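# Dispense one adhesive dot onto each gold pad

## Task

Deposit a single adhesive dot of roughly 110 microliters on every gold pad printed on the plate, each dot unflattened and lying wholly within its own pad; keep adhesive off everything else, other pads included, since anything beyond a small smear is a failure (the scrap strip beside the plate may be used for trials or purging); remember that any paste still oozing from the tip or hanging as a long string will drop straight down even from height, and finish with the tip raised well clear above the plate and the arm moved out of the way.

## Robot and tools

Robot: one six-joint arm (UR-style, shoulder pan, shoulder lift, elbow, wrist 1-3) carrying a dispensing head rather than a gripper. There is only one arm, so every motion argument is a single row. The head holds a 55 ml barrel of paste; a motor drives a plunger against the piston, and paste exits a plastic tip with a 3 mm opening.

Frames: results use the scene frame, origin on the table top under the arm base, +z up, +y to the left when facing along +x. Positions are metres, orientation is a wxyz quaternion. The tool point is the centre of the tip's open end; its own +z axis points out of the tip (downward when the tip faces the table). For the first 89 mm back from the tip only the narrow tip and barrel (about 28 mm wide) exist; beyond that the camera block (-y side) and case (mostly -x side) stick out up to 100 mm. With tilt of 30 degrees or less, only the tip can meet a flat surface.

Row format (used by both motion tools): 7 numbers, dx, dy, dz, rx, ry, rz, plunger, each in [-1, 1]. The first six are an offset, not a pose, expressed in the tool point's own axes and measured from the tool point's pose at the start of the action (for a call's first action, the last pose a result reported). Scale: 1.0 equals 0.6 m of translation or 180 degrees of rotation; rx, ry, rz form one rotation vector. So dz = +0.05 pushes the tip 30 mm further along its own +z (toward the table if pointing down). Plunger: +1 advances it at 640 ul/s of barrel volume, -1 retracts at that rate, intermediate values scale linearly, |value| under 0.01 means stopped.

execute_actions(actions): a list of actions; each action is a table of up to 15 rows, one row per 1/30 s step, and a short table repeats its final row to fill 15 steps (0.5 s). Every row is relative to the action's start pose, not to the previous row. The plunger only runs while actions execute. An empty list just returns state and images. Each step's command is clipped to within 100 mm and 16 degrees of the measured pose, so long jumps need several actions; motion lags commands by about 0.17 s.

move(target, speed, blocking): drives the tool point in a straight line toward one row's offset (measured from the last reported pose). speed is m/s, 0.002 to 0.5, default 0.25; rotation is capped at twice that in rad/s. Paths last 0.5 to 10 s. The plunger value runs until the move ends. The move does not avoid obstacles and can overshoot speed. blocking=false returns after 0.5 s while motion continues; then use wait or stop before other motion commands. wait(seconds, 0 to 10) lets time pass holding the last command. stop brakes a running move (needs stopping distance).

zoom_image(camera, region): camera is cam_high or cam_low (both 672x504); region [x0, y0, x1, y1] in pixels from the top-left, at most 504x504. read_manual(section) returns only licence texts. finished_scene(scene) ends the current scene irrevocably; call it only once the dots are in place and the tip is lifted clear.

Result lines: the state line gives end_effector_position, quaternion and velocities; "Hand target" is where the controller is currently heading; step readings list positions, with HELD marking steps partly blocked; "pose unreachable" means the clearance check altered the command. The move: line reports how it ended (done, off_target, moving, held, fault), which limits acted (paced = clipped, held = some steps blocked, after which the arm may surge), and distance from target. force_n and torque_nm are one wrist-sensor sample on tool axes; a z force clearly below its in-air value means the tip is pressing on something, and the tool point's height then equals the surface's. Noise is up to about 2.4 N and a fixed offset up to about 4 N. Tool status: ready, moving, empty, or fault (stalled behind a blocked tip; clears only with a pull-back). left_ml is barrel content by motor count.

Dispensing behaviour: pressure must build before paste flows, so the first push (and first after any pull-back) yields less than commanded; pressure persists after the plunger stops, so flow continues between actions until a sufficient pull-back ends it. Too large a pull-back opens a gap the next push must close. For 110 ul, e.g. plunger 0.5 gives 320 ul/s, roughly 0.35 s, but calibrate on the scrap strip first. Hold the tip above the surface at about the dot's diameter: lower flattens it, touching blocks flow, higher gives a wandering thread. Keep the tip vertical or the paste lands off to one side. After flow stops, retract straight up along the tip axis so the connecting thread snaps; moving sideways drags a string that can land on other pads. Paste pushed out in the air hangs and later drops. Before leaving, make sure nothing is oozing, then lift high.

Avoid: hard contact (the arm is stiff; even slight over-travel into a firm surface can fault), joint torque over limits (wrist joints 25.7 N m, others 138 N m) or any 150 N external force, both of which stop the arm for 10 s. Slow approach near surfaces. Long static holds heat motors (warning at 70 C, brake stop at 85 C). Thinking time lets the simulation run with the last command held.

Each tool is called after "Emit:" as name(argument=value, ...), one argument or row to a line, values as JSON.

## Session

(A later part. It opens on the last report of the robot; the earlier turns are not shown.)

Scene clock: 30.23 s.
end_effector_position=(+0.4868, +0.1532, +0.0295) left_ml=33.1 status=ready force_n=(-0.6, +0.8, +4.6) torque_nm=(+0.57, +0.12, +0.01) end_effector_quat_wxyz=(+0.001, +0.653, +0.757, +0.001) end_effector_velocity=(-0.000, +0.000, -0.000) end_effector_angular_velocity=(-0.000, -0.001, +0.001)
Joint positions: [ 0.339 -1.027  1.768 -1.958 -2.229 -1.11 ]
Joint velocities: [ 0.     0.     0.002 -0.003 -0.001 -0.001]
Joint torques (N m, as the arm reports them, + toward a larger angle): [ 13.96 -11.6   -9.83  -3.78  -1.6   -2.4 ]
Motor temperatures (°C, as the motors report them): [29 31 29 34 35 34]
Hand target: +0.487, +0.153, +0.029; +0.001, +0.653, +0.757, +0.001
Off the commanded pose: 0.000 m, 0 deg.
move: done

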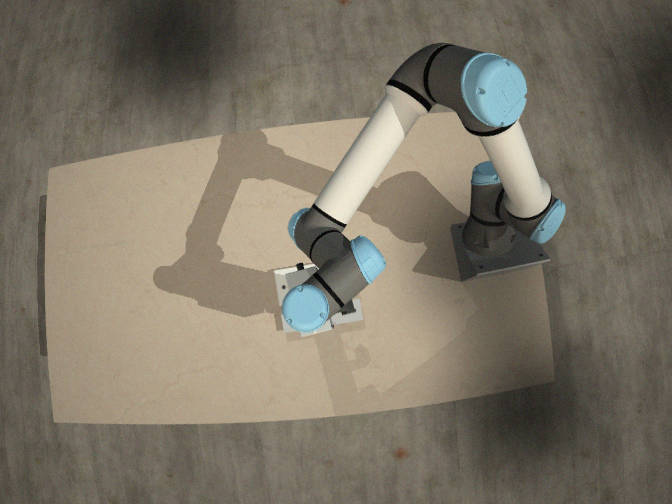

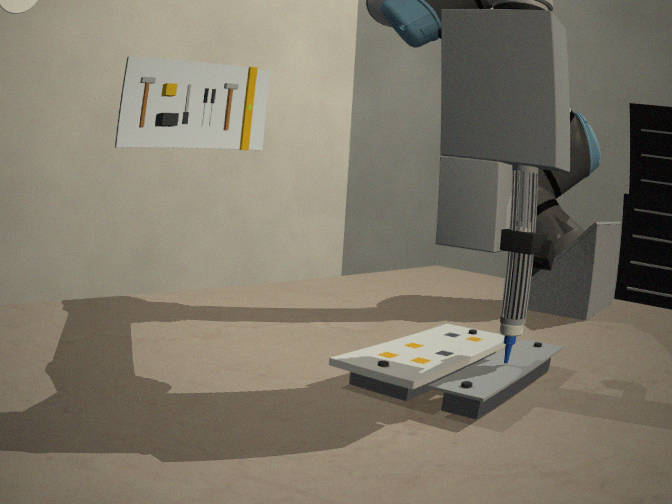

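Emit:
move(
  target=[0,0,0.0017,0,0,0,0],
  speed=0.005,
)

Scene clock: 31.13 s.
end_effector_position=(+0.4868, +0.1532, +0.0286) left_ml=33.1 status=ready force_n=(-3.4, -0.2, +1.3) torque_nm=(+0.07, +1.07, +0.07) end_effector_quat_wxyz=(+0.001, +0.653, +0.757, +0.001) end_effector_velocity=(+0.000, -0.000, -0.000) end_effector_angular_velocity=(+0.000, -0.001, -0.001)
Joint positions: [ 0.338 -1.026  1.77  -1.961 -2.23  -1.111]
Joint velocities: [-0.     0.     0.001 -0.002 -0.    -0.   ]
Joint torques (N m, as the arm reports them, + toward a larger angle): [ 13.16 -11.29 -10.95  -3.89  -1.52  -2.46]
Motor temperatures (°C, as the motors report them): [29 31 29 34 35 34]
Hand target: +0.487, +0.153, +0.029; +0.001, +0.653, +0.757, +0.001
Off the commanded pose: 0.000 m, 0 deg.
move: done

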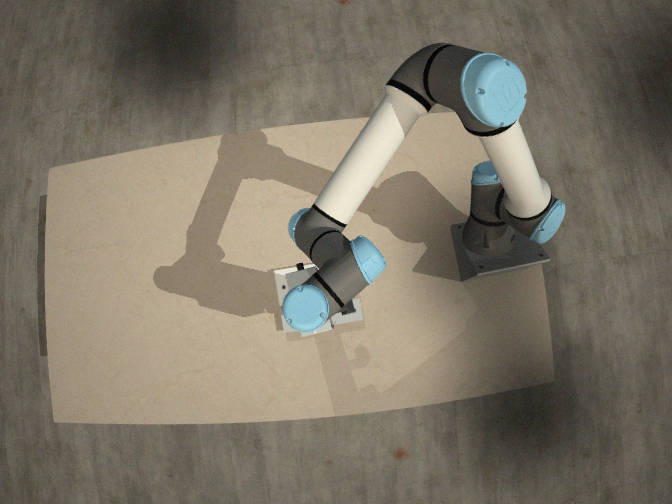

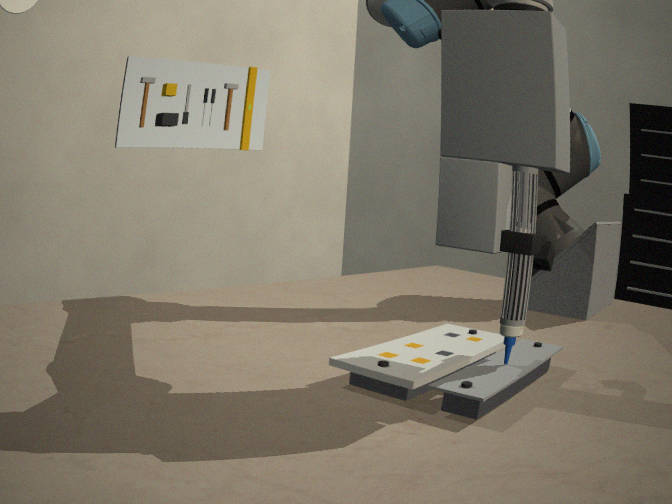

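Emit:
zoom_image(
  camera="cam_low",
  region=[440,300,580,400],
)

Region (440, 300, 580, 400) of cam_low's 672x504 image, scaled by 3.600, with more detail than that image has; it fills the top 360 rows of this view, and the rest is white.

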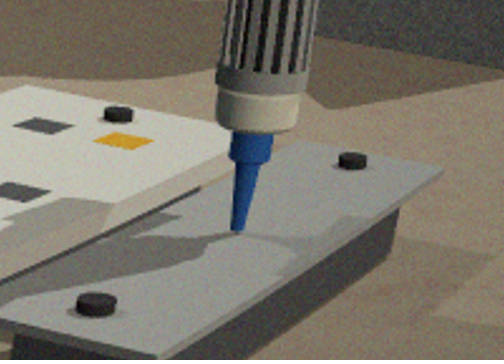

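Shadow suggests a couple mm gap. Continue.

Emit:
move(
  target=[0,0,0.0025,0,0,0,0],
  speed=0.005,
)

Scene clock: 32.23 s.
end_effector_position=(+0.4868, +0.1532, +0.0273) left_ml=33.1 status=ready force_n=(-7.6, -9.3, -24.4) torque_nm=(-0.04, +1.41, +0.17) end_effector_quat_wxyz=(+0.001, +0.653, +0.757, +0.001) end_effector_velocity=(+0.000, -0.000, -0.001) end_effector_angular_velocity=(+0.001, -0.001, -0.001)
Joint positions: [ 0.337 -1.026  1.772 -1.965 -2.23  -1.113]
Joint velocities: [-0.001 -0.     0.002 -0.003 -0.    -0.001]
Joint torques (N m, as the arm reports them, + toward a larger angle): [ 4.97 -2.6  -4.57 -4.87 -1.91 -2.51]
Motor temperatures (°C, as the motors report them): [29 31 29 34 35 34]
Hand target: +0.487, +0.153, +0.027; +0.001, +0.653, +0.757, +0.001
Off the commanded pose: 0.000 m, 0 deg.
move: done

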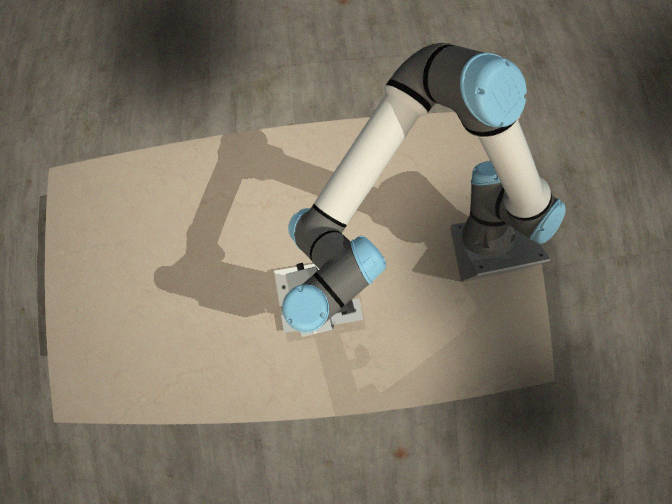

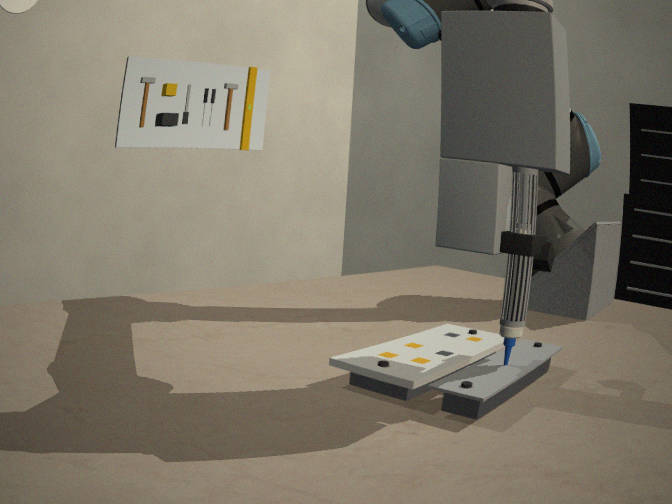

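Emit:
move(
  target=[0,0,-0.0075,0,0,0,0],
  speed=0.01,
)

Emit:
execute_actions(
  actions=[
    [[0,0,0,0,0,0,0.35]],
    [[0,0,0,0,0,0,0]],
    [[0,0,0,0,0,0,0]],
  ],
)

Emit:
zoom_image(
  camera="cam_low",
  region=[440,300,580,400],
)

Scene clock: 33.47 s.
end_effector_position=(+0.4868, +0.1533, +0.0314) left_ml=33.1 status=ready force_n=(-3.0, -0.4, +4.0) torque_nm=(+0.17, +1.21, +0.17) end_effector_quat_wxyz=(+0.001, +0.653, +0.757, +0.001) end_effector_velocity=(+0.001, +0.000, +0.004) end_effector_angular_velocity=(+0.001, -0.001, -0.001)
Joint positions: [ 0.341 -1.028  1.765 -1.952 -2.229 -1.108]
Joint velocities: [ 0.003 -0.003 -0.006  0.009  0.001  0.004]
Joint torques (N m, as the arm reports them, + toward a larger angle): [ 30.09 -33.67 -30.91  -1.18   1.78   2.43]
Motor temperatures (°C, as the motors report them): [29 31 29 34 35 34]
Hand target: +0.487, +0.153, +0.032; +0.001, +0.653, +0.757, +0.001
Off the commanded pose: 0.000 m, 0 deg.
move: done

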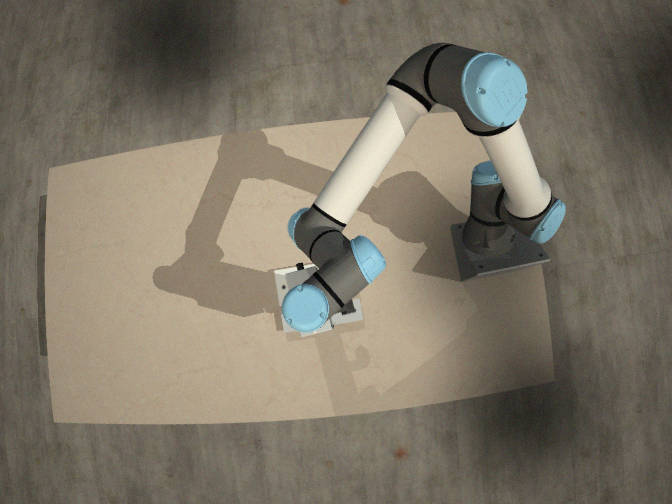

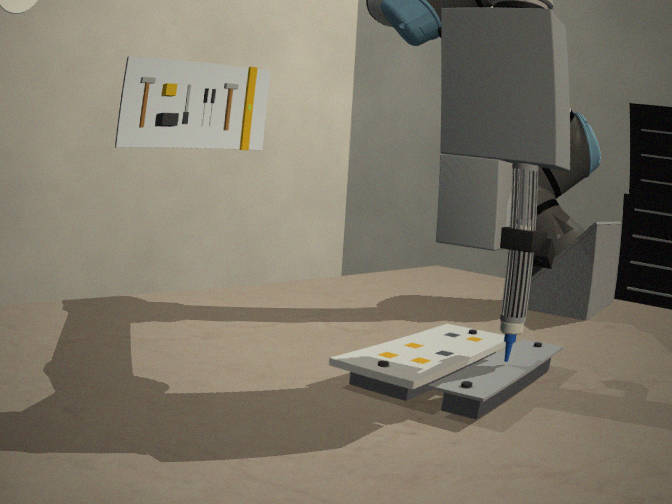

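Scene clock: 34.97 s.
end_effector_position=(+0.4868, +0.1533, +0.0315) left_ml=33.0 status=ready force_n=(-4.1, -0.3, +1.2) torque_nm=(+0.11, +1.41, +0.10) end_effector_quat_wxyz=(+0.001, +0.653, +0.757, +0.001) end_effector_velocity=(+0.000, -0.000, -0.000) end_effector_angular_velocity=(+0.000, +0.001, +0.000)
Joint positions: [ 0.341 -1.028  1.765 -1.952 -2.229 -1.108]
Joint velocities: [-0.001 -0.    -0.001  0.001  0.    -0.001]
Joint torques (N m, as the arm reports them, + toward a larger angle): [ 19.76 -27.58 -14.21  -3.51   0.8   -1.07]
Motor temperatures (°C, as the motors report them): [29 31 29 34 35 34]
Hand target: +0.487, +0.153, +0.032; +0.001, +0.653, +0.757, +0.001
Off the commanded pose: 0.000 m, 0 deg.
Step readings (end_effector_position; steps 1 to 15: 1st action; 16 to 30: 2nd action; 31 to 45: 3rd action):
0: (+0.4868, +0.1533, +0.0314)
1: (+0.4868, +0.1533, +0.0315)
2: (+0.4868, +0.1533, +0.0315)
4: (+0.4868, +0.1533, +0.0315)
8: (+0.4868, +0.1533, +0.0315)
15: (+0.4869, +0.1533, +0.0315)
16: (+0.4869, +0.1533, +0.0315)
17: (+0.4868, +0.1533, +0.0315)
19: (+0.4868, +0.1533, +0.0315)
23: (+0.4868, +0.1533, +0.0315)
30: (+0.4868, +0.1533, +0.0315)
31: (+0.4868, +0.1533, +0.0315)
32: (+0.4868, +0.1533, +0.0315)
34: (+0.4868, +0.1533, +0.0315)
38: (+0.4868, +0.1533, +0.0315)
45: end_effector_position above

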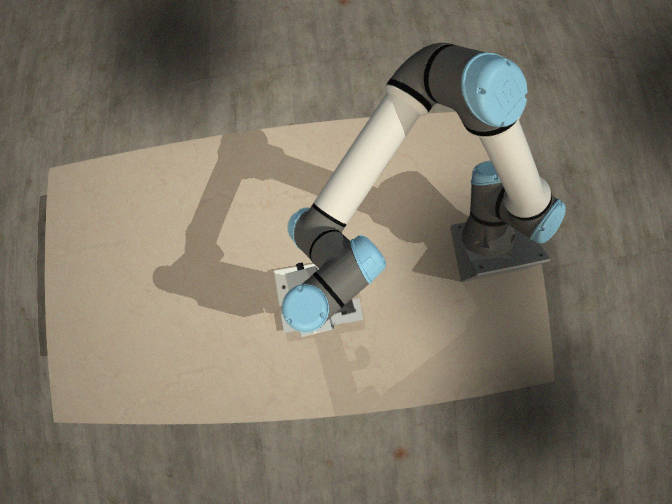

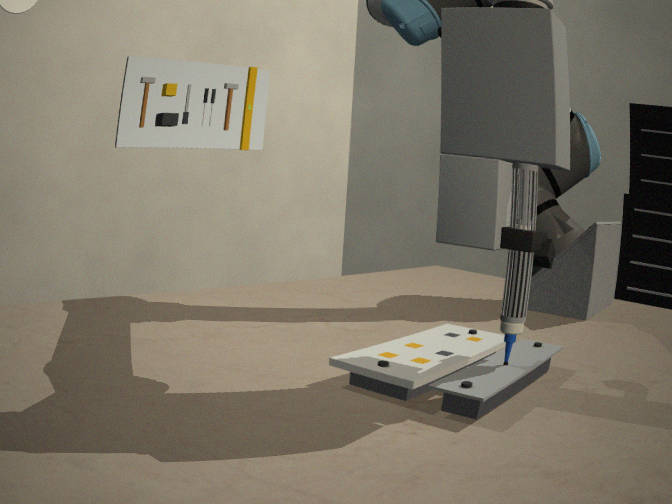

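Region (440, 300, 580, 400) of cam_low's 672x504 image, scaled by 3.600, with more detail than that image has; it fills the top 360 rows of this view, and the rest is white.

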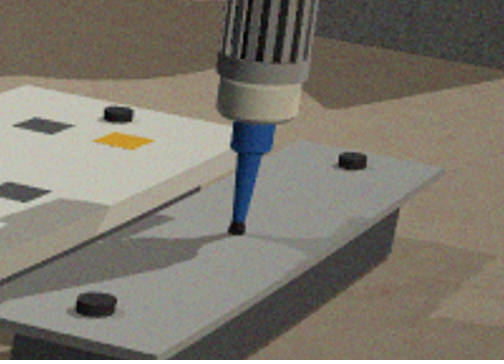

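Emit:
wait(
  seconds=2,
)

Emit:
zoom_image(
  camera="cam_low",
  region=[470,330,540,380],
)

Scene clock: 37.33 s.
end_effector_position=(+0.4868, +0.1533, +0.0315) left_ml=33.0 status=ready force_n=(-3.8, -0.5, +3.3) torque_nm=(+0.13, +1.53, +0.08) end_effector_quat_wxyz=(+0.001, +0.653, +0.757, +0.001) end_effector_velocity=(-0.000, +0.000, +0.000) end_effector_angular_velocity=(+0.000, -0.000, -0.001)
Joint positions: [ 0.341 -1.028  1.765 -1.952 -2.229 -1.108]
Joint velocities: [ 0.    -0.     0.    -0.     0.     0.001]
Joint torques (N m, as the arm reports them, + toward a larger angle): [ 19.23 -27.98 -14.82  -3.48   0.94  -1.03]
Motor temperatures (°C, as the motors report them): [29 31 29 34 35 34]
Hand target: +0.487, +0.153, +0.032; +0.001, +0.653, +0.757, +0.001
Off the commanded pose: 0.000 m, 0 deg.
wait: 2.00 s; at rest from the start

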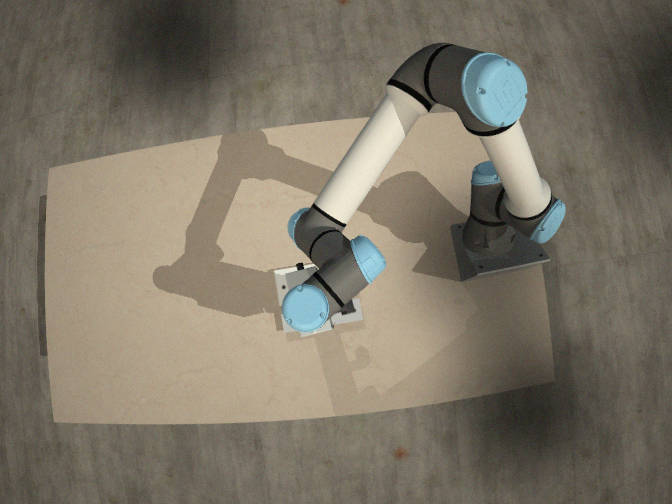

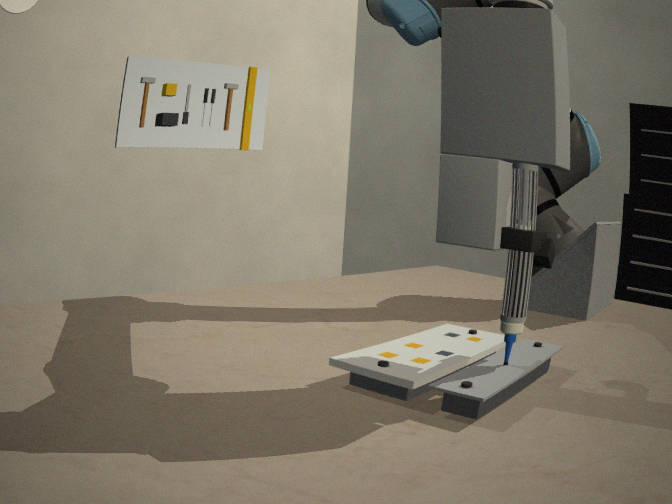

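Region (470, 330, 540, 380) of cam_low's 672x504 image, scaled by 7.200, with more detail than that image has; it fills the top 360 rows of this view, and the rest is white.

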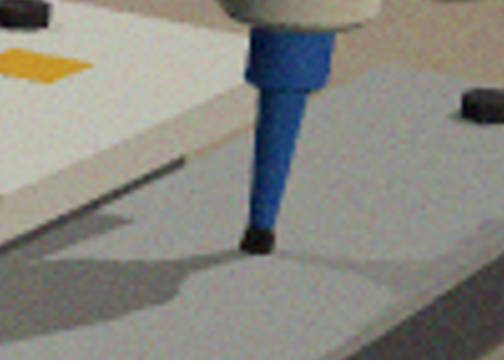

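Emit:
execute_actions(
  actions=[
    [[0,0,0,0,0,0,0.25]],
    [[0,0,0,0,0,0,0]],
  ],
)

Emit:
zoom_image(
  camera="cam_low",
  region=[470,330,540,380],
)

Scene clock: 38.73 s.
end_effector_position=(+0.4868, +0.1533, +0.0315) left_ml=32.9 status=ready force_n=(-4.2, +1.9, +1.8) torque_nm=(+0.79, +1.80, +0.12) end_effector_quat_wxyz=(+0.001, +0.653, +0.757, +0.001) end_effector_velocity=(-0.000, +0.000, +0.000) end_effector_angular_velocity=(-0.000, +0.000, +0.001)
Joint positions: [ 0.341 -1.028  1.765 -1.952 -2.229 -1.108]
Joint velocities: [ 0.001 -0.     0.     0.001  0.     0.   ]
Joint torques (N m, as the arm reports them, + toward a larger angle): [ 18.87 -28.08 -14.75  -3.52   0.79  -1.  ]
Motor temperatures (°C, as the motors report them): [29 31 29 34 35 34]
Hand target: +0.487, +0.153, +0.032; +0.001, +0.653, +0.757, +0.001
Off the commanded pose: 0.000 m, 0 deg.
Step readings (end_effector_position; steps 1 to 15: 1st action; 16 to 30: 2nd action):
0: (+0.4868, +0.1533, +0.0315)
1: (+0.4868, +0.1533, +0.0315)
2: (+0.4868, +0.1533, +0.0315)
4: (+0.4868, +0.1533, +0.0315)
8: (+0.4868, +0.1533, +0.0315)
15: (+0.4868, +0.1533, +0.0315)
16: (+0.4868, +0.1533, +0.0315)
17: (+0.4868, +0.1533, +0.0315)
19: (+0.4868, +0.1533, +0.0315)
23: (+0.4868, +0.1533, +0.0315)
30: end_effector_position above

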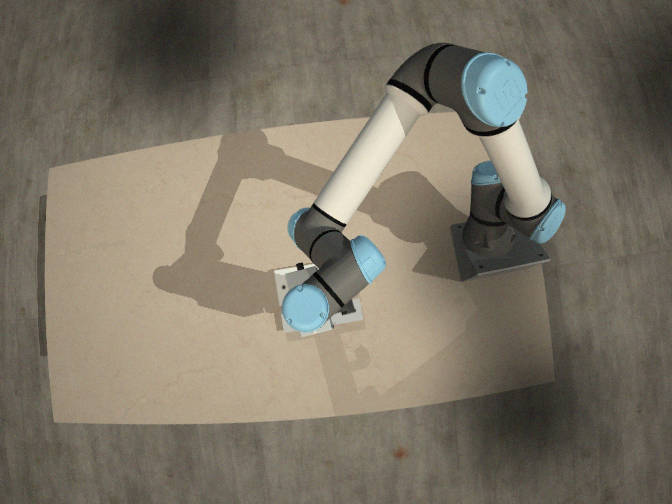

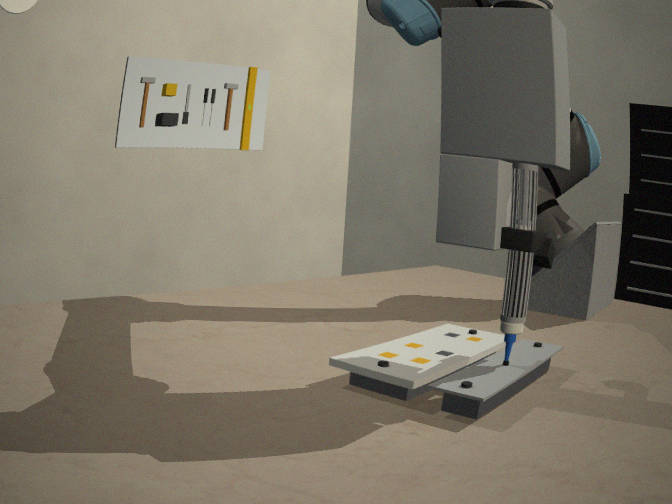

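Region (470, 330, 540, 380) of cam_low's 672x504 image, scaled by 7.200, with more detail than that image has; it fills the top 360 rows of this view, and the rest is white.

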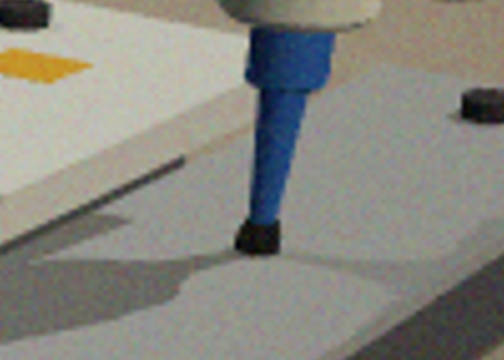

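Emit:
wait(
  seconds=2,
)

Emit:
zoom_image(
  camera="cam_low",
  region=[470,330,540,380],
)

Scene clock: 40.93 s.
end_effector_position=(+0.4868, +0.1533, +0.0315) left_ml=32.9 status=ready force_n=(-2.1, -0.2, +4.1) torque_nm=(+0.02, +0.74, -0.05) end_effector_quat_wxyz=(+0.001, +0.653, +0.757, +0.001) end_effector_velocity=(-0.000, +0.000, -0.000) end_effector_angular_velocity=(-0.001, +0.000, +0.001)
Joint positions: [ 0.341 -1.028  1.765 -1.952 -2.229 -1.108]
Joint velocities: [ 0.001  0.001  0.     0.    -0.    -0.   ]
Joint torques (N m, as the arm reports them, + toward a larger angle): [ 18.97 -28.18 -14.96  -3.4    0.74  -1.05]
Motor temperatures (°C, as the motors report them): [29 31 29 34 35 34]
Hand target: +0.487, +0.153, +0.032; +0.001, +0.653, +0.757, +0.001
Off the commanded pose: 0.000 m, 0 deg.
wait: 2.00 s; at rest from the start

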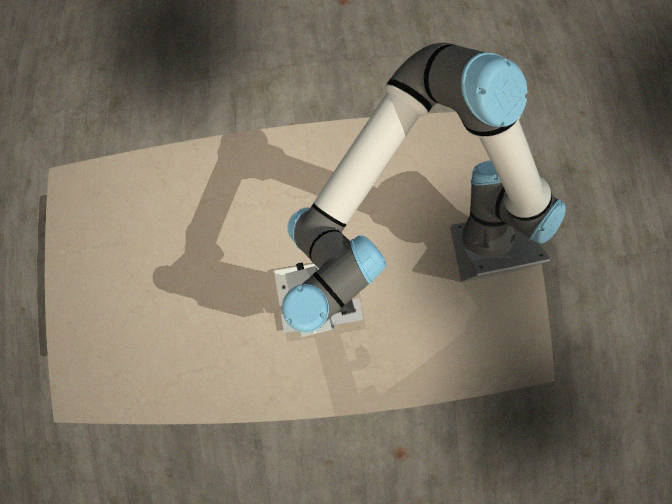

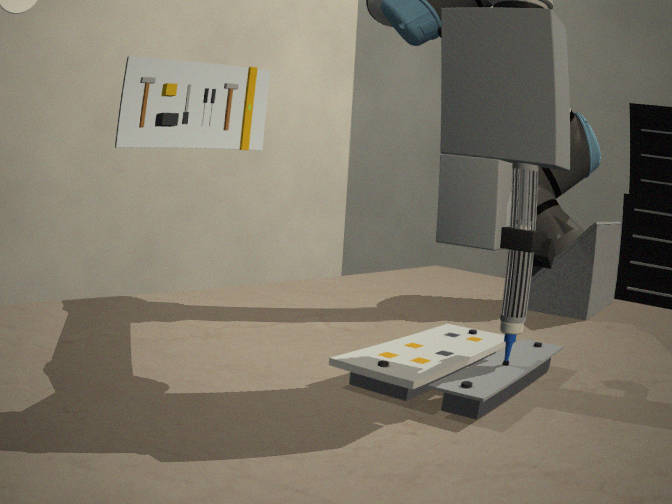

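Region (470, 330, 540, 380) of cam_low's 672x504 image, scaled by 7.200, with more detail than that image has; it fills the top 360 rows of this view, and the rest is white.

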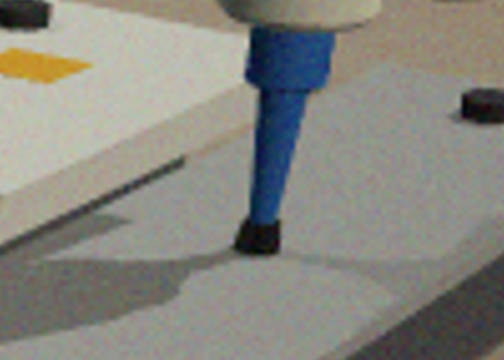

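Emit:
execute_actions(
  actions=[
    [[0,0,0,0,0,0,-0.1]],
    [[0,0,-0.0333,0,0,0,0]],
    [[0,0,0,0,0,0,0]],
  ],
)

Emit:
zoom_image(
  camera="cam_low",
  region=[470,310,540,380],
)

Scene clock: 43.13 s.
end_effector_position=(+0.4868, +0.1534, +0.0509) left_ml=32.9 status=ready force_n=(-2.0, -0.6, +1.5) torque_nm=(-0.04, +0.68, +0.06) end_effector_quat_wxyz=(+0.001, +0.653, +0.757, +0.001) end_effector_velocity=(-0.000, -0.001, -0.001) end_effector_angular_velocity=(-0.000, +0.002, -0.001)
Joint positions: [ 0.36  -1.037  1.728 -1.893 -2.222 -1.085]
Joint velocities: [-0.002 -0.     0.001  0.     0.    -0.   ]
Joint torques (N m, as the arm reports them, + toward a larger angle): [ 12.67 -31.2  -11.22  -3.5    0.18  -2.4 ]
Motor temperatures (°C, as the motors report them): [29 31 29 34 35 34]
Hand target: +0.487, +0.153, +0.051; +0.001, +0.653, +0.757, +0.001
Off the commanded pose: 0.000 m, 0 deg.
Step readings (end_effector_position; steps 1 to 15: 1st action; 16 to 30: 2nd action; 31 to 45: 3rd action):
0: (+0.4868, +0.1533, +0.0315)
1: (+0.4868, +0.1533, +0.0315)
2: (+0.4868, +0.1533, +0.0315)
4: (+0.4868, +0.1533, +0.0315)
8: (+0.4868, +0.1533, +0.0315)
15: (+0.4868, +0.1533, +0.0315)
16: (+0.4869, +0.1533, +0.0316)
17: (+0.4871, +0.1536, +0.0333)
19: (+0.4872, +0.1535, +0.0398)
23: (+0.4870, +0.1534, +0.0472)
30: (+0.4869, +0.1533, +0.0508)
31: (+0.4868, +0.1533, +0.0509)
32: (+0.4869, +0.1533, +0.0510)
34: (+0.4869, +0.1533, +0.0510)
38: (+0.4869, +0.1534, +0.0510)
45: end_effector_position above

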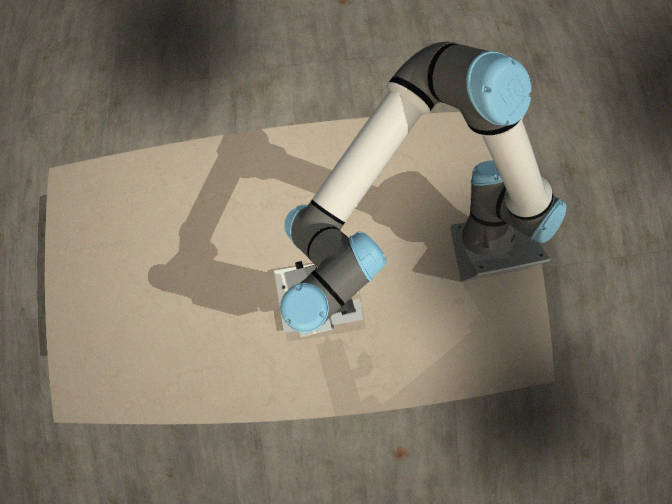

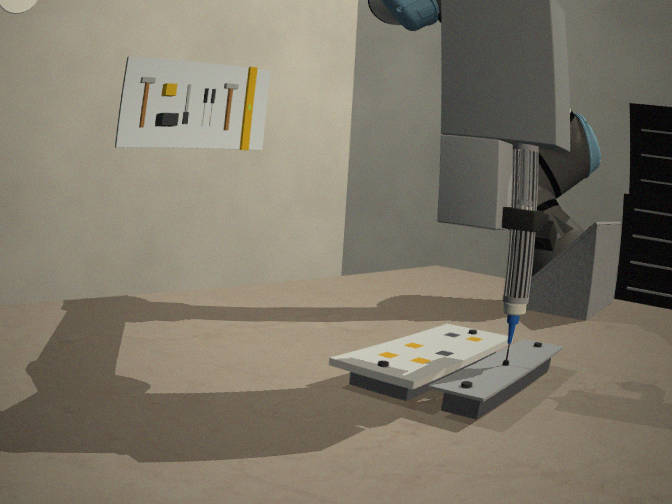

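Region (470, 310, 540, 380) of cam_low's 672x504 image, scaled by 7.200, with more detail than that image has.

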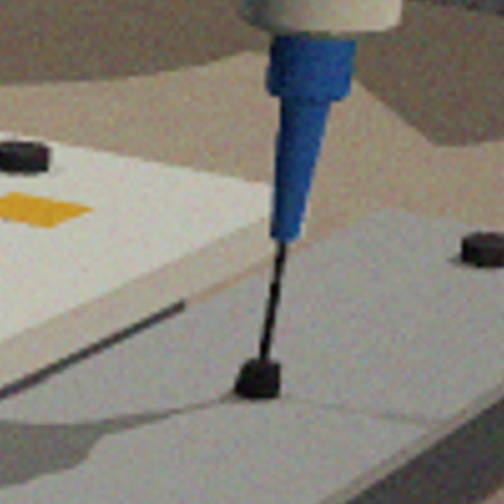

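Emit:
execute_actions(
  actions=[
    [[0,0,-0.05,0,0,0,0]],
    [[0,0,0,0,0,0,0]],
  ],
)

Emit:
zoom_image(
  camera="cam_low",
  region=[440,240,580,380],
)

Scene clock: 44.57 s.
end_effector_position=(+0.4869, +0.1534, +0.0799) left_ml=32.9 status=ready force_n=(-2.8, -0.7, +0.2) torque_nm=(-0.06, +1.27, -0.02) end_effector_quat_wxyz=(+0.001, +0.653, +0.757, +0.002) end_effector_velocity=(-0.000, +0.000, -0.000) end_effector_angular_velocity=(+0.000, -0.000, +0.000)
Joint positions: [ 0.388 -1.047  1.669 -1.806 -2.211 -1.053]
Joint velocities: [ 0.     0.     0.001 -0.001  0.    -0.   ]
Joint torques (N m, as the arm reports them, + toward a larger angle): [ 12.92 -18.3  -11.49  -3.75  -0.68  -2.45]
Motor temperatures (°C, as the motors report them): [29 31 29 34 35 34]
Hand target: +0.487, +0.153, +0.080; +0.001, +0.653, +0.757, +0.002
Off the commanded pose: 0.000 m, 0 deg.
Step readings (end_effector_position; steps 1 to 15: 1st action; 16 to 30: 2nd action):
0: (+0.4868, +0.1533, +0.0508)
1: (+0.4869, +0.1533, +0.0508)
2: (+0.4873, +0.1537, +0.0532)
4: (+0.4877, +0.1539, +0.0629)
8: (+0.4872, +0.1535, +0.0742)
15: (+0.4869, +0.1533, +0.0799)
16: (+0.4869, +0.1533, +0.0801)
17: (+0.4869, +0.1533, +0.0802)
19: (+0.4870, +0.1533, +0.0802)
23: (+0.4870, +0.1534, +0.0801)
30: end_effector_position above

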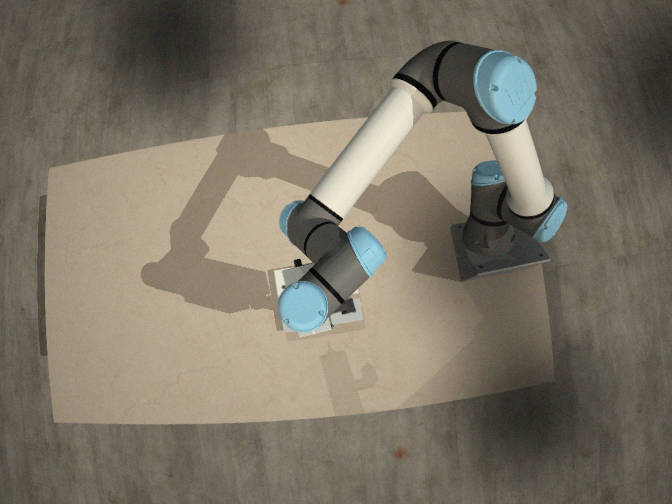

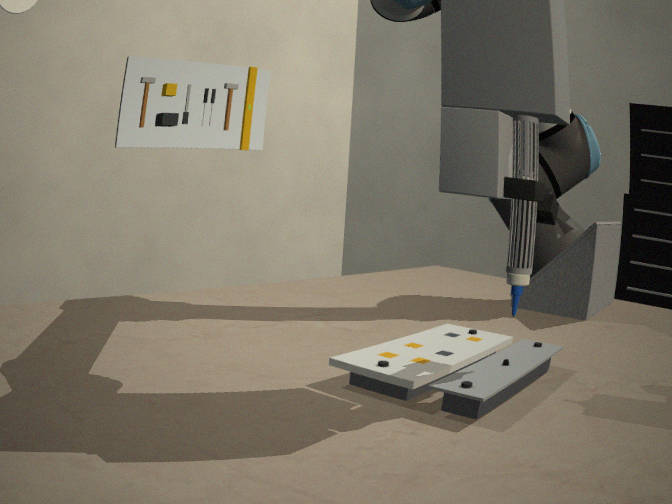

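Region (440, 240, 580, 380) of cam_low's 672x504 image, scaled by 3.600, with more detail than that image has.

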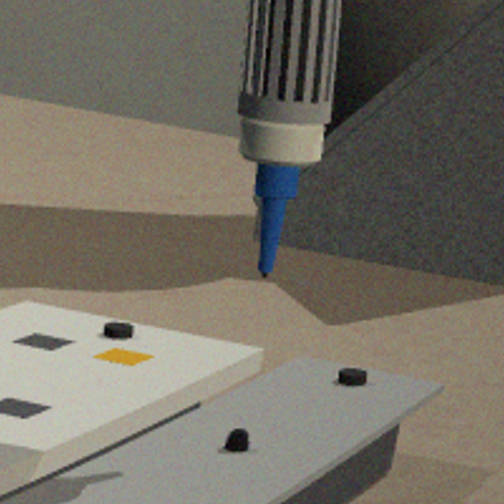

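Emit:
move(
  target=[0.0075,-0.0495,0.0785,0,0,0,0],
  speed=0.1,
)

Scene clock: 46.47 s.
end_effector_position=(+0.4571, +0.1534, +0.0330) left_ml=32.9 status=ready force_n=(-1.4, -1.1, +3.1) torque_nm=(-0.28, +0.72, +0.11) end_effector_quat_wxyz=(+0.001, +0.653, +0.757, +0.002) end_effector_velocity=(-0.001, -0.001, -0.003) end_effector_angular_velocity=(+0.000, +0.000, -0.000)
Joint positions: [ 0.366 -1.07   1.832 -1.962 -2.22  -1.079]
Joint velocities: [-0.003 -0.001  0.009 -0.01  -0.001 -0.003]
Joint torques (N m, as the arm reports them, + toward a larger angle): [ 13.01 -30.61  -9.11  -3.82  -1.69  -2.1 ]
Motor temperatures (°C, as the motors report them): [29 31 29 34 35 34]
Hand target: +0.457, +0.153, +0.033; +0.001, +0.653, +0.757, +0.002
Off the commanded pose: 0.000 m, 0 deg.
move: done

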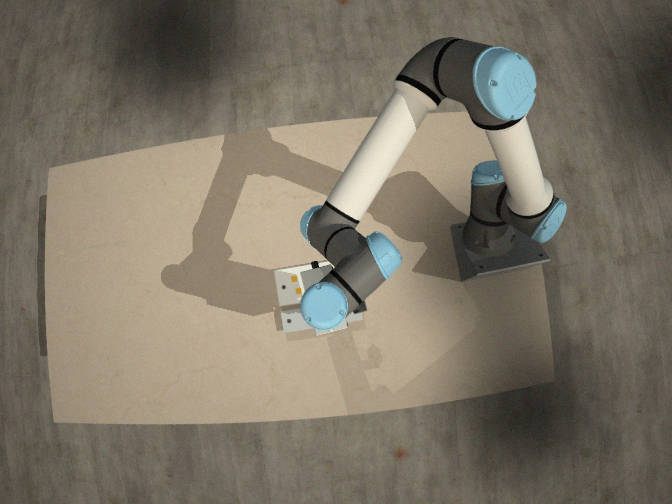

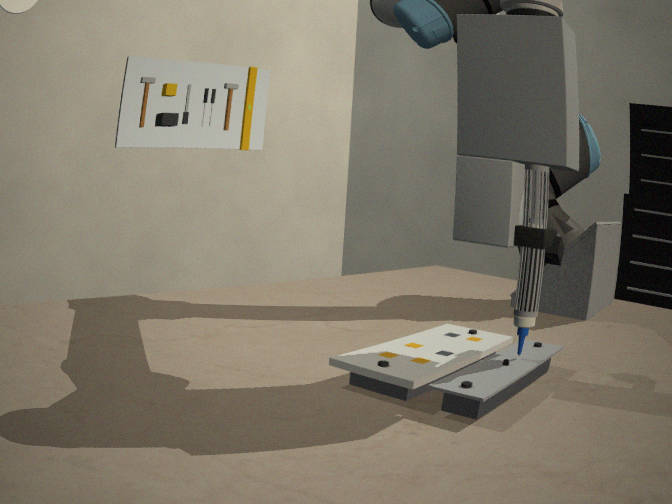

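Emit:
execute_actions(
  actions=[
    [[0,0,0,0,0,0,0.444]],
    [[0,0,0,0,0,0,0]],
    [[0,0,0,0,0,0,0]],
  ],
)

Emit:
zoom_image(
  camera="cam_low",
  region=[480,320,550,380],
)

Scene clock: 48.27 s.
end_effector_position=(+0.4572, +0.1533, +0.0331) left_ml=32.8 status=ready force_n=(-0.5, -2.9, +2.0) torque_nm=(-0.73, +0.19, +0.12) end_effector_quat_wxyz=(+0.001, +0.653, +0.757, +0.002) end_effector_velocity=(+0.000, +0.001, +0.000) end_effector_angular_velocity=(+0.000, -0.000, +0.001)
Joint positions: [ 0.366 -1.07   1.832 -1.962 -2.22  -1.079]
Joint velocities: [ 0.001  0.001 -0.001 -0.     0.    -0.   ]
Joint torques (N m, as the arm reports them, + toward a larger angle): [ 26.9  -17.71 -28.27  -1.54  -0.33   1.94]
Motor temperatures (°C, as the motors report them): [29 31 29 34 35 34]
Hand target: +0.457, +0.153, +0.033; +0.001, +0.653, +0.757, +0.002
Off the commanded pose: 0.000 m, 0 deg.
Step readings (end_effector_position; steps 1 to 15: 1st action; 16 to 30: 2nd action; 31 to 45: 3rd action):
0: (+0.4570, +0.1535, +0.0328)
1: (+0.4570, +0.1535, +0.0328)
2: (+0.4570, +0.1535, +0.0328)
4: (+0.4569, +0.1534, +0.0328)
8: (+0.4570, +0.1534, +0.0329)
15: (+0.4572, +0.1533, +0.0330)
16: (+0.4572, +0.1533, +0.0331)
17: (+0.4572, +0.1533, +0.0331)
19: (+0.4572, +0.1533, +0.0331)
23: (+0.4572, +0.1533, +0.0331)
30: (+0.4572, +0.1533, +0.0331)
31: (+0.4572, +0.1533, +0.0331)
32: (+0.4572, +0.1533, +0.0331)
34: (+0.4572, +0.1533, +0.0331)
38: (+0.4572, +0.1533, +0.0331)
45: end_effector_position above

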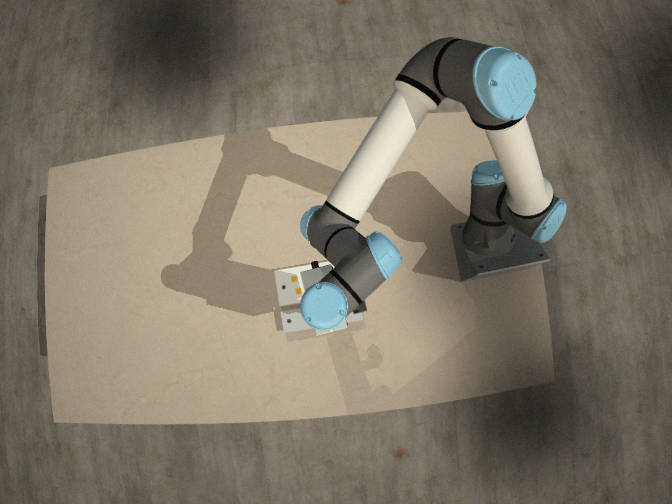

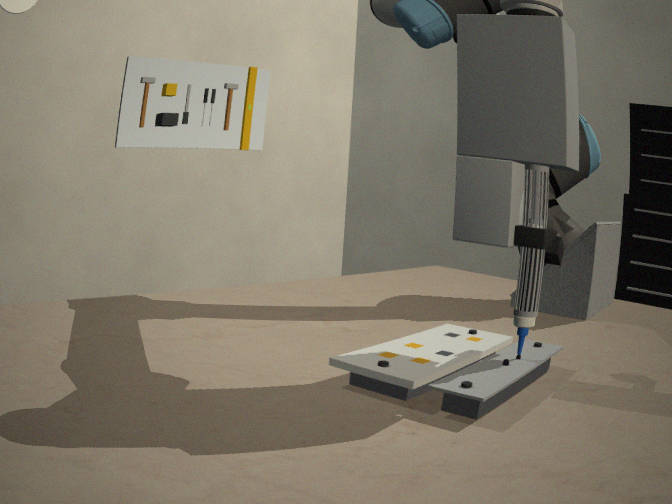

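Region (480, 320, 550, 380) of cam_low's 672x504 image, scaled by 7.200, with more detail than that image has; it fills the top 432 rows of this view, and the rest is white.

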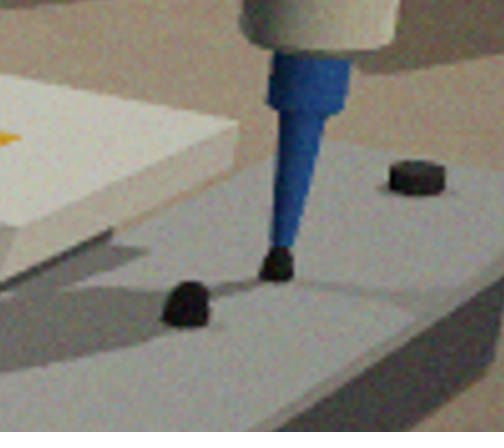

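Emit:
wait(
  seconds=2,
)

Emit:
zoom_image(
  camera="cam_low",
  region=[480,320,550,380],
)

Scene clock: 50.70 s.
end_effector_position=(+0.4572, +0.1533, +0.0331) left_ml=32.8 status=ready force_n=(-0.6, -1.7, +4.0) torque_nm=(-0.49, +0.32, +0.34) end_effector_quat_wxyz=(+0.001, +0.653, +0.757, +0.002) end_effector_velocity=(+0.000, -0.001, -0.000) end_effector_angular_velocity=(+0.000, +0.001, -0.001)
Joint positions: [ 0.366 -1.07   1.832 -1.962 -2.22  -1.079]
Joint velocities: [-0.002 -0.    -0.     0.    -0.    -0.   ]
Joint torques (N m, as the arm reports them, + toward a larger angle): [ 27.44 -17.29 -27.99  -1.59  -0.46   1.89]
Motor temperatures (°C, as the motors report them): [29 31 29 34 35 34]
Hand target: +0.457, +0.153, +0.033; +0.001, +0.653, +0.757, +0.002
Off the commanded pose: 0.000 m, 0 deg.
wait: 2.00 s; at rest from the start

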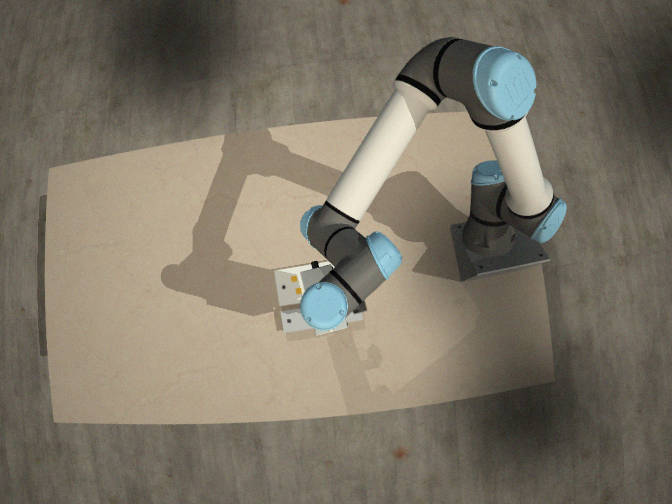

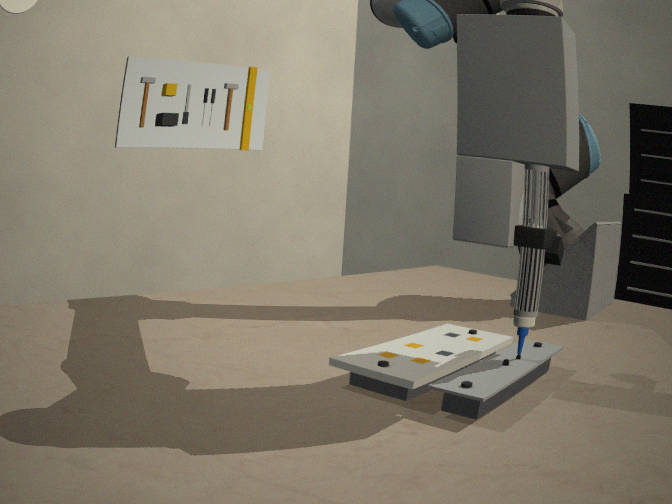

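Region (480, 320, 550, 380) of cam_low's 672x504 image, scaled by 7.200, with more detail than that image has; it fills the top 432 rows of this view, and the rest is white.

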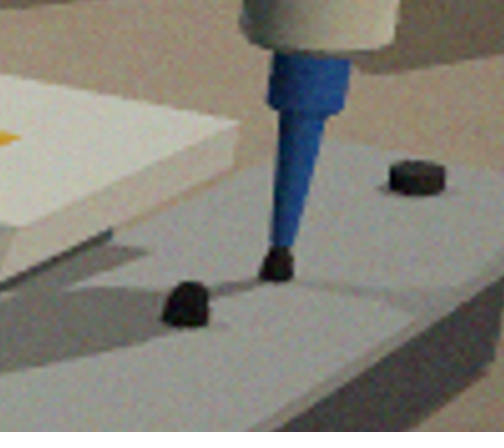

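Emit:
execute_actions(
  actions=[
    [[0,0,0,0,0,0,-0.1]],
    [[0,0,-0.08,0,0,0,0]],
    [[0,0,0,0,0,0,0]],
  ],
)

Emit:
zoom_image(
  camera="cam_low",
  region=[480,320,550,380],
)

Scene clock: 53.90 s.
end_effector_position=(+0.4573, +0.1534, +0.0792) left_ml=32.8 status=ready force_n=(-0.3, +1.3, +2.9) torque_nm=(+0.78, +0.16, +0.01) end_effector_quat_wxyz=(+0.001, +0.653, +0.757, +0.003) end_effector_velocity=(+0.001, -0.000, -0.000) end_effector_angular_velocity=(-0.000, -0.001, -0.001)
Joint positions: [ 0.412 -1.091  1.741 -1.82  -2.202 -1.026]
Joint velocities: [-0.001 -0.     0.001 -0.002 -0.001 -0.   ]
Joint torques (N m, as the arm reports them, + toward a larger angle): [ 10.3  -31.38 -12.89  -3.86  -1.73  -2.34]
Motor temperatures (°C, as the motors report them): [29 31 29 34 35 34]
Hand target: +0.457, +0.153, +0.079; +0.001, +0.653, +0.757, +0.003
Off the commanded pose: 0.000 m, 0 deg.
Step readings (end_effector_position; steps 1 to 15: 1st action; 16 to 30: 2nd action; 31 to 45: 3rd action):
0: (+0.4572, +0.1533, +0.0331)
1: (+0.4572, +0.1533, +0.0331)
2: (+0.4572, +0.1533, +0.0331)
4: (+0.4572, +0.1533, +0.0331)
8: (+0.4572, +0.1533, +0.0331)
15: (+0.4572, +0.1533, +0.0331)
16: (+0.4572, +0.1534, +0.0331)
17: (+0.4580, +0.1543, +0.0364)
19: (+0.4597, +0.1552, +0.0516)
23: (+0.4582, +0.1540, +0.0698)
30: (+0.4573, +0.1533, +0.0793)
31: (+0.4573, +0.1533, +0.0797)
32: (+0.4573, +0.1533, +0.0798)
34: (+0.4573, +0.1534, +0.0798)
38: (+0.4573, +0.1535, +0.0795)
45: end_effector_position above

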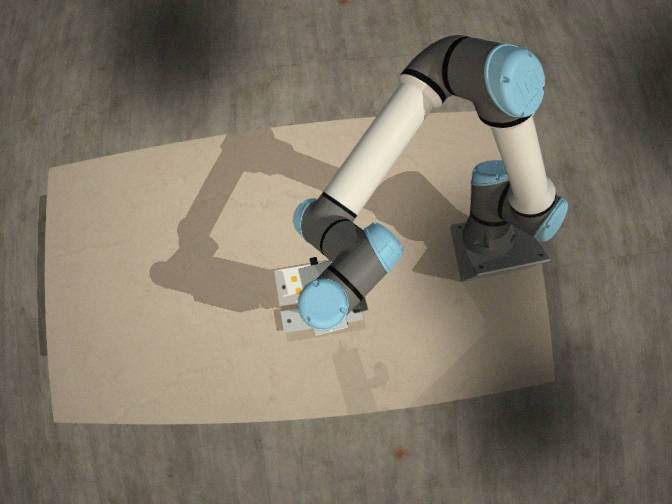

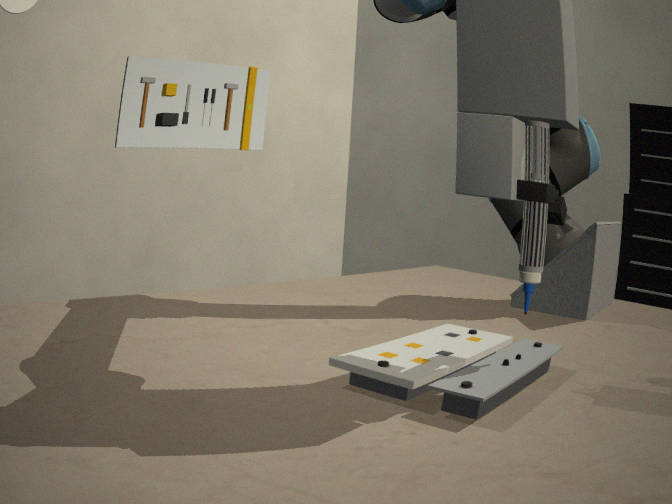

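Region (480, 320, 550, 380) of cam_low's 672x504 image, scaled by 7.200, with more detail than that image has; it fills the top 432 rows of this view, and the rest is white.

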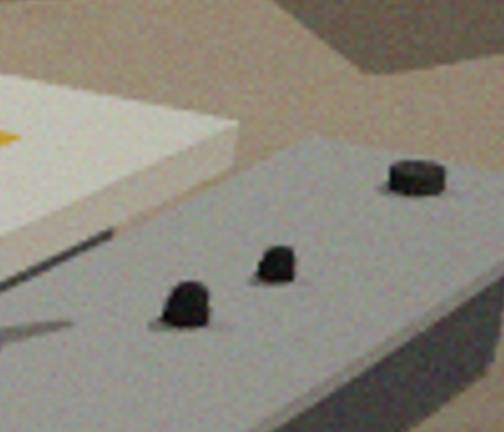

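Emit:
move(
  target=[-0.1228,-0.0811,0.06,0,0,0,0],
  speed=0.1,
)

Emit:
zoom_image(
  camera="cam_low",
  region=[320,260,600,440],
)

Scene clock: 56.53 s.
end_effector_position=(+0.4202, +0.0738, +0.0429) left_ml=32.8 status=ready force_n=(-1.4, -1.6, +3.6) torque_nm=(-0.40, +0.45, +0.09) end_effector_quat_wxyz=(+0.001, +0.653, +0.757, +0.003) end_effector_velocity=(-0.001, -0.002, -0.000) end_effector_angular_velocity=(+0.001, -0.002, +0.001)
Joint positions: [ 0.313 -1.29   1.983 -1.933 -2.238 -1.142]
Joint velocities: [-0.002 -0.007  0.007 -0.005 -0.001 -0.005]
Joint torques (N m, as the arm reports them, + toward a larger angle): [  6.98 -25.14  -8.45  -3.26  -1.57  -2.49]
Motor temperatures (°C, as the motors report them): [29 31 29 34 35 34]
Hand target: +0.420, +0.073, +0.043; +0.001, +0.653, +0.757, +0.003
Off the commanded pose: 0.000 m, 0 deg.
move: done

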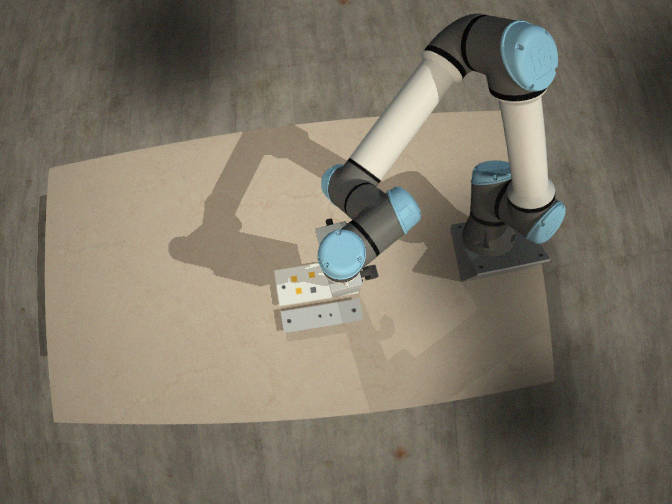

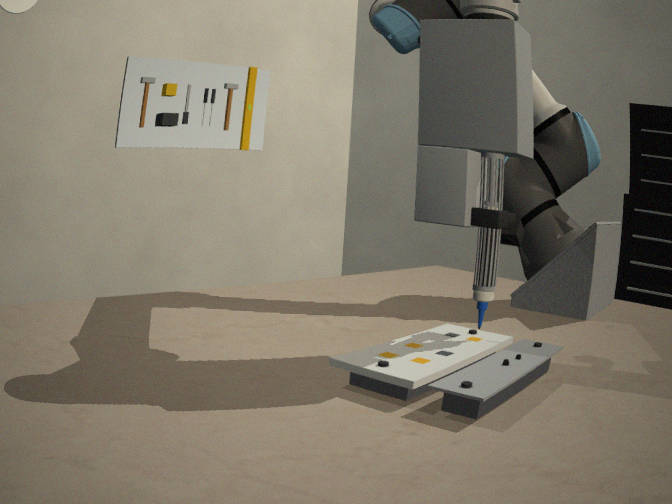

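Region (320, 260, 600, 440) of cam_low's 672x504 image, scaled by 1.800, with more detail than that image has; it fills the top 324 rows of this view, and the rest is white.

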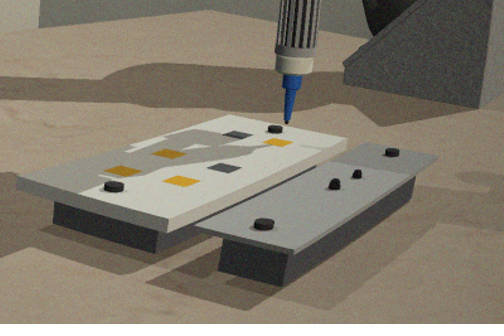

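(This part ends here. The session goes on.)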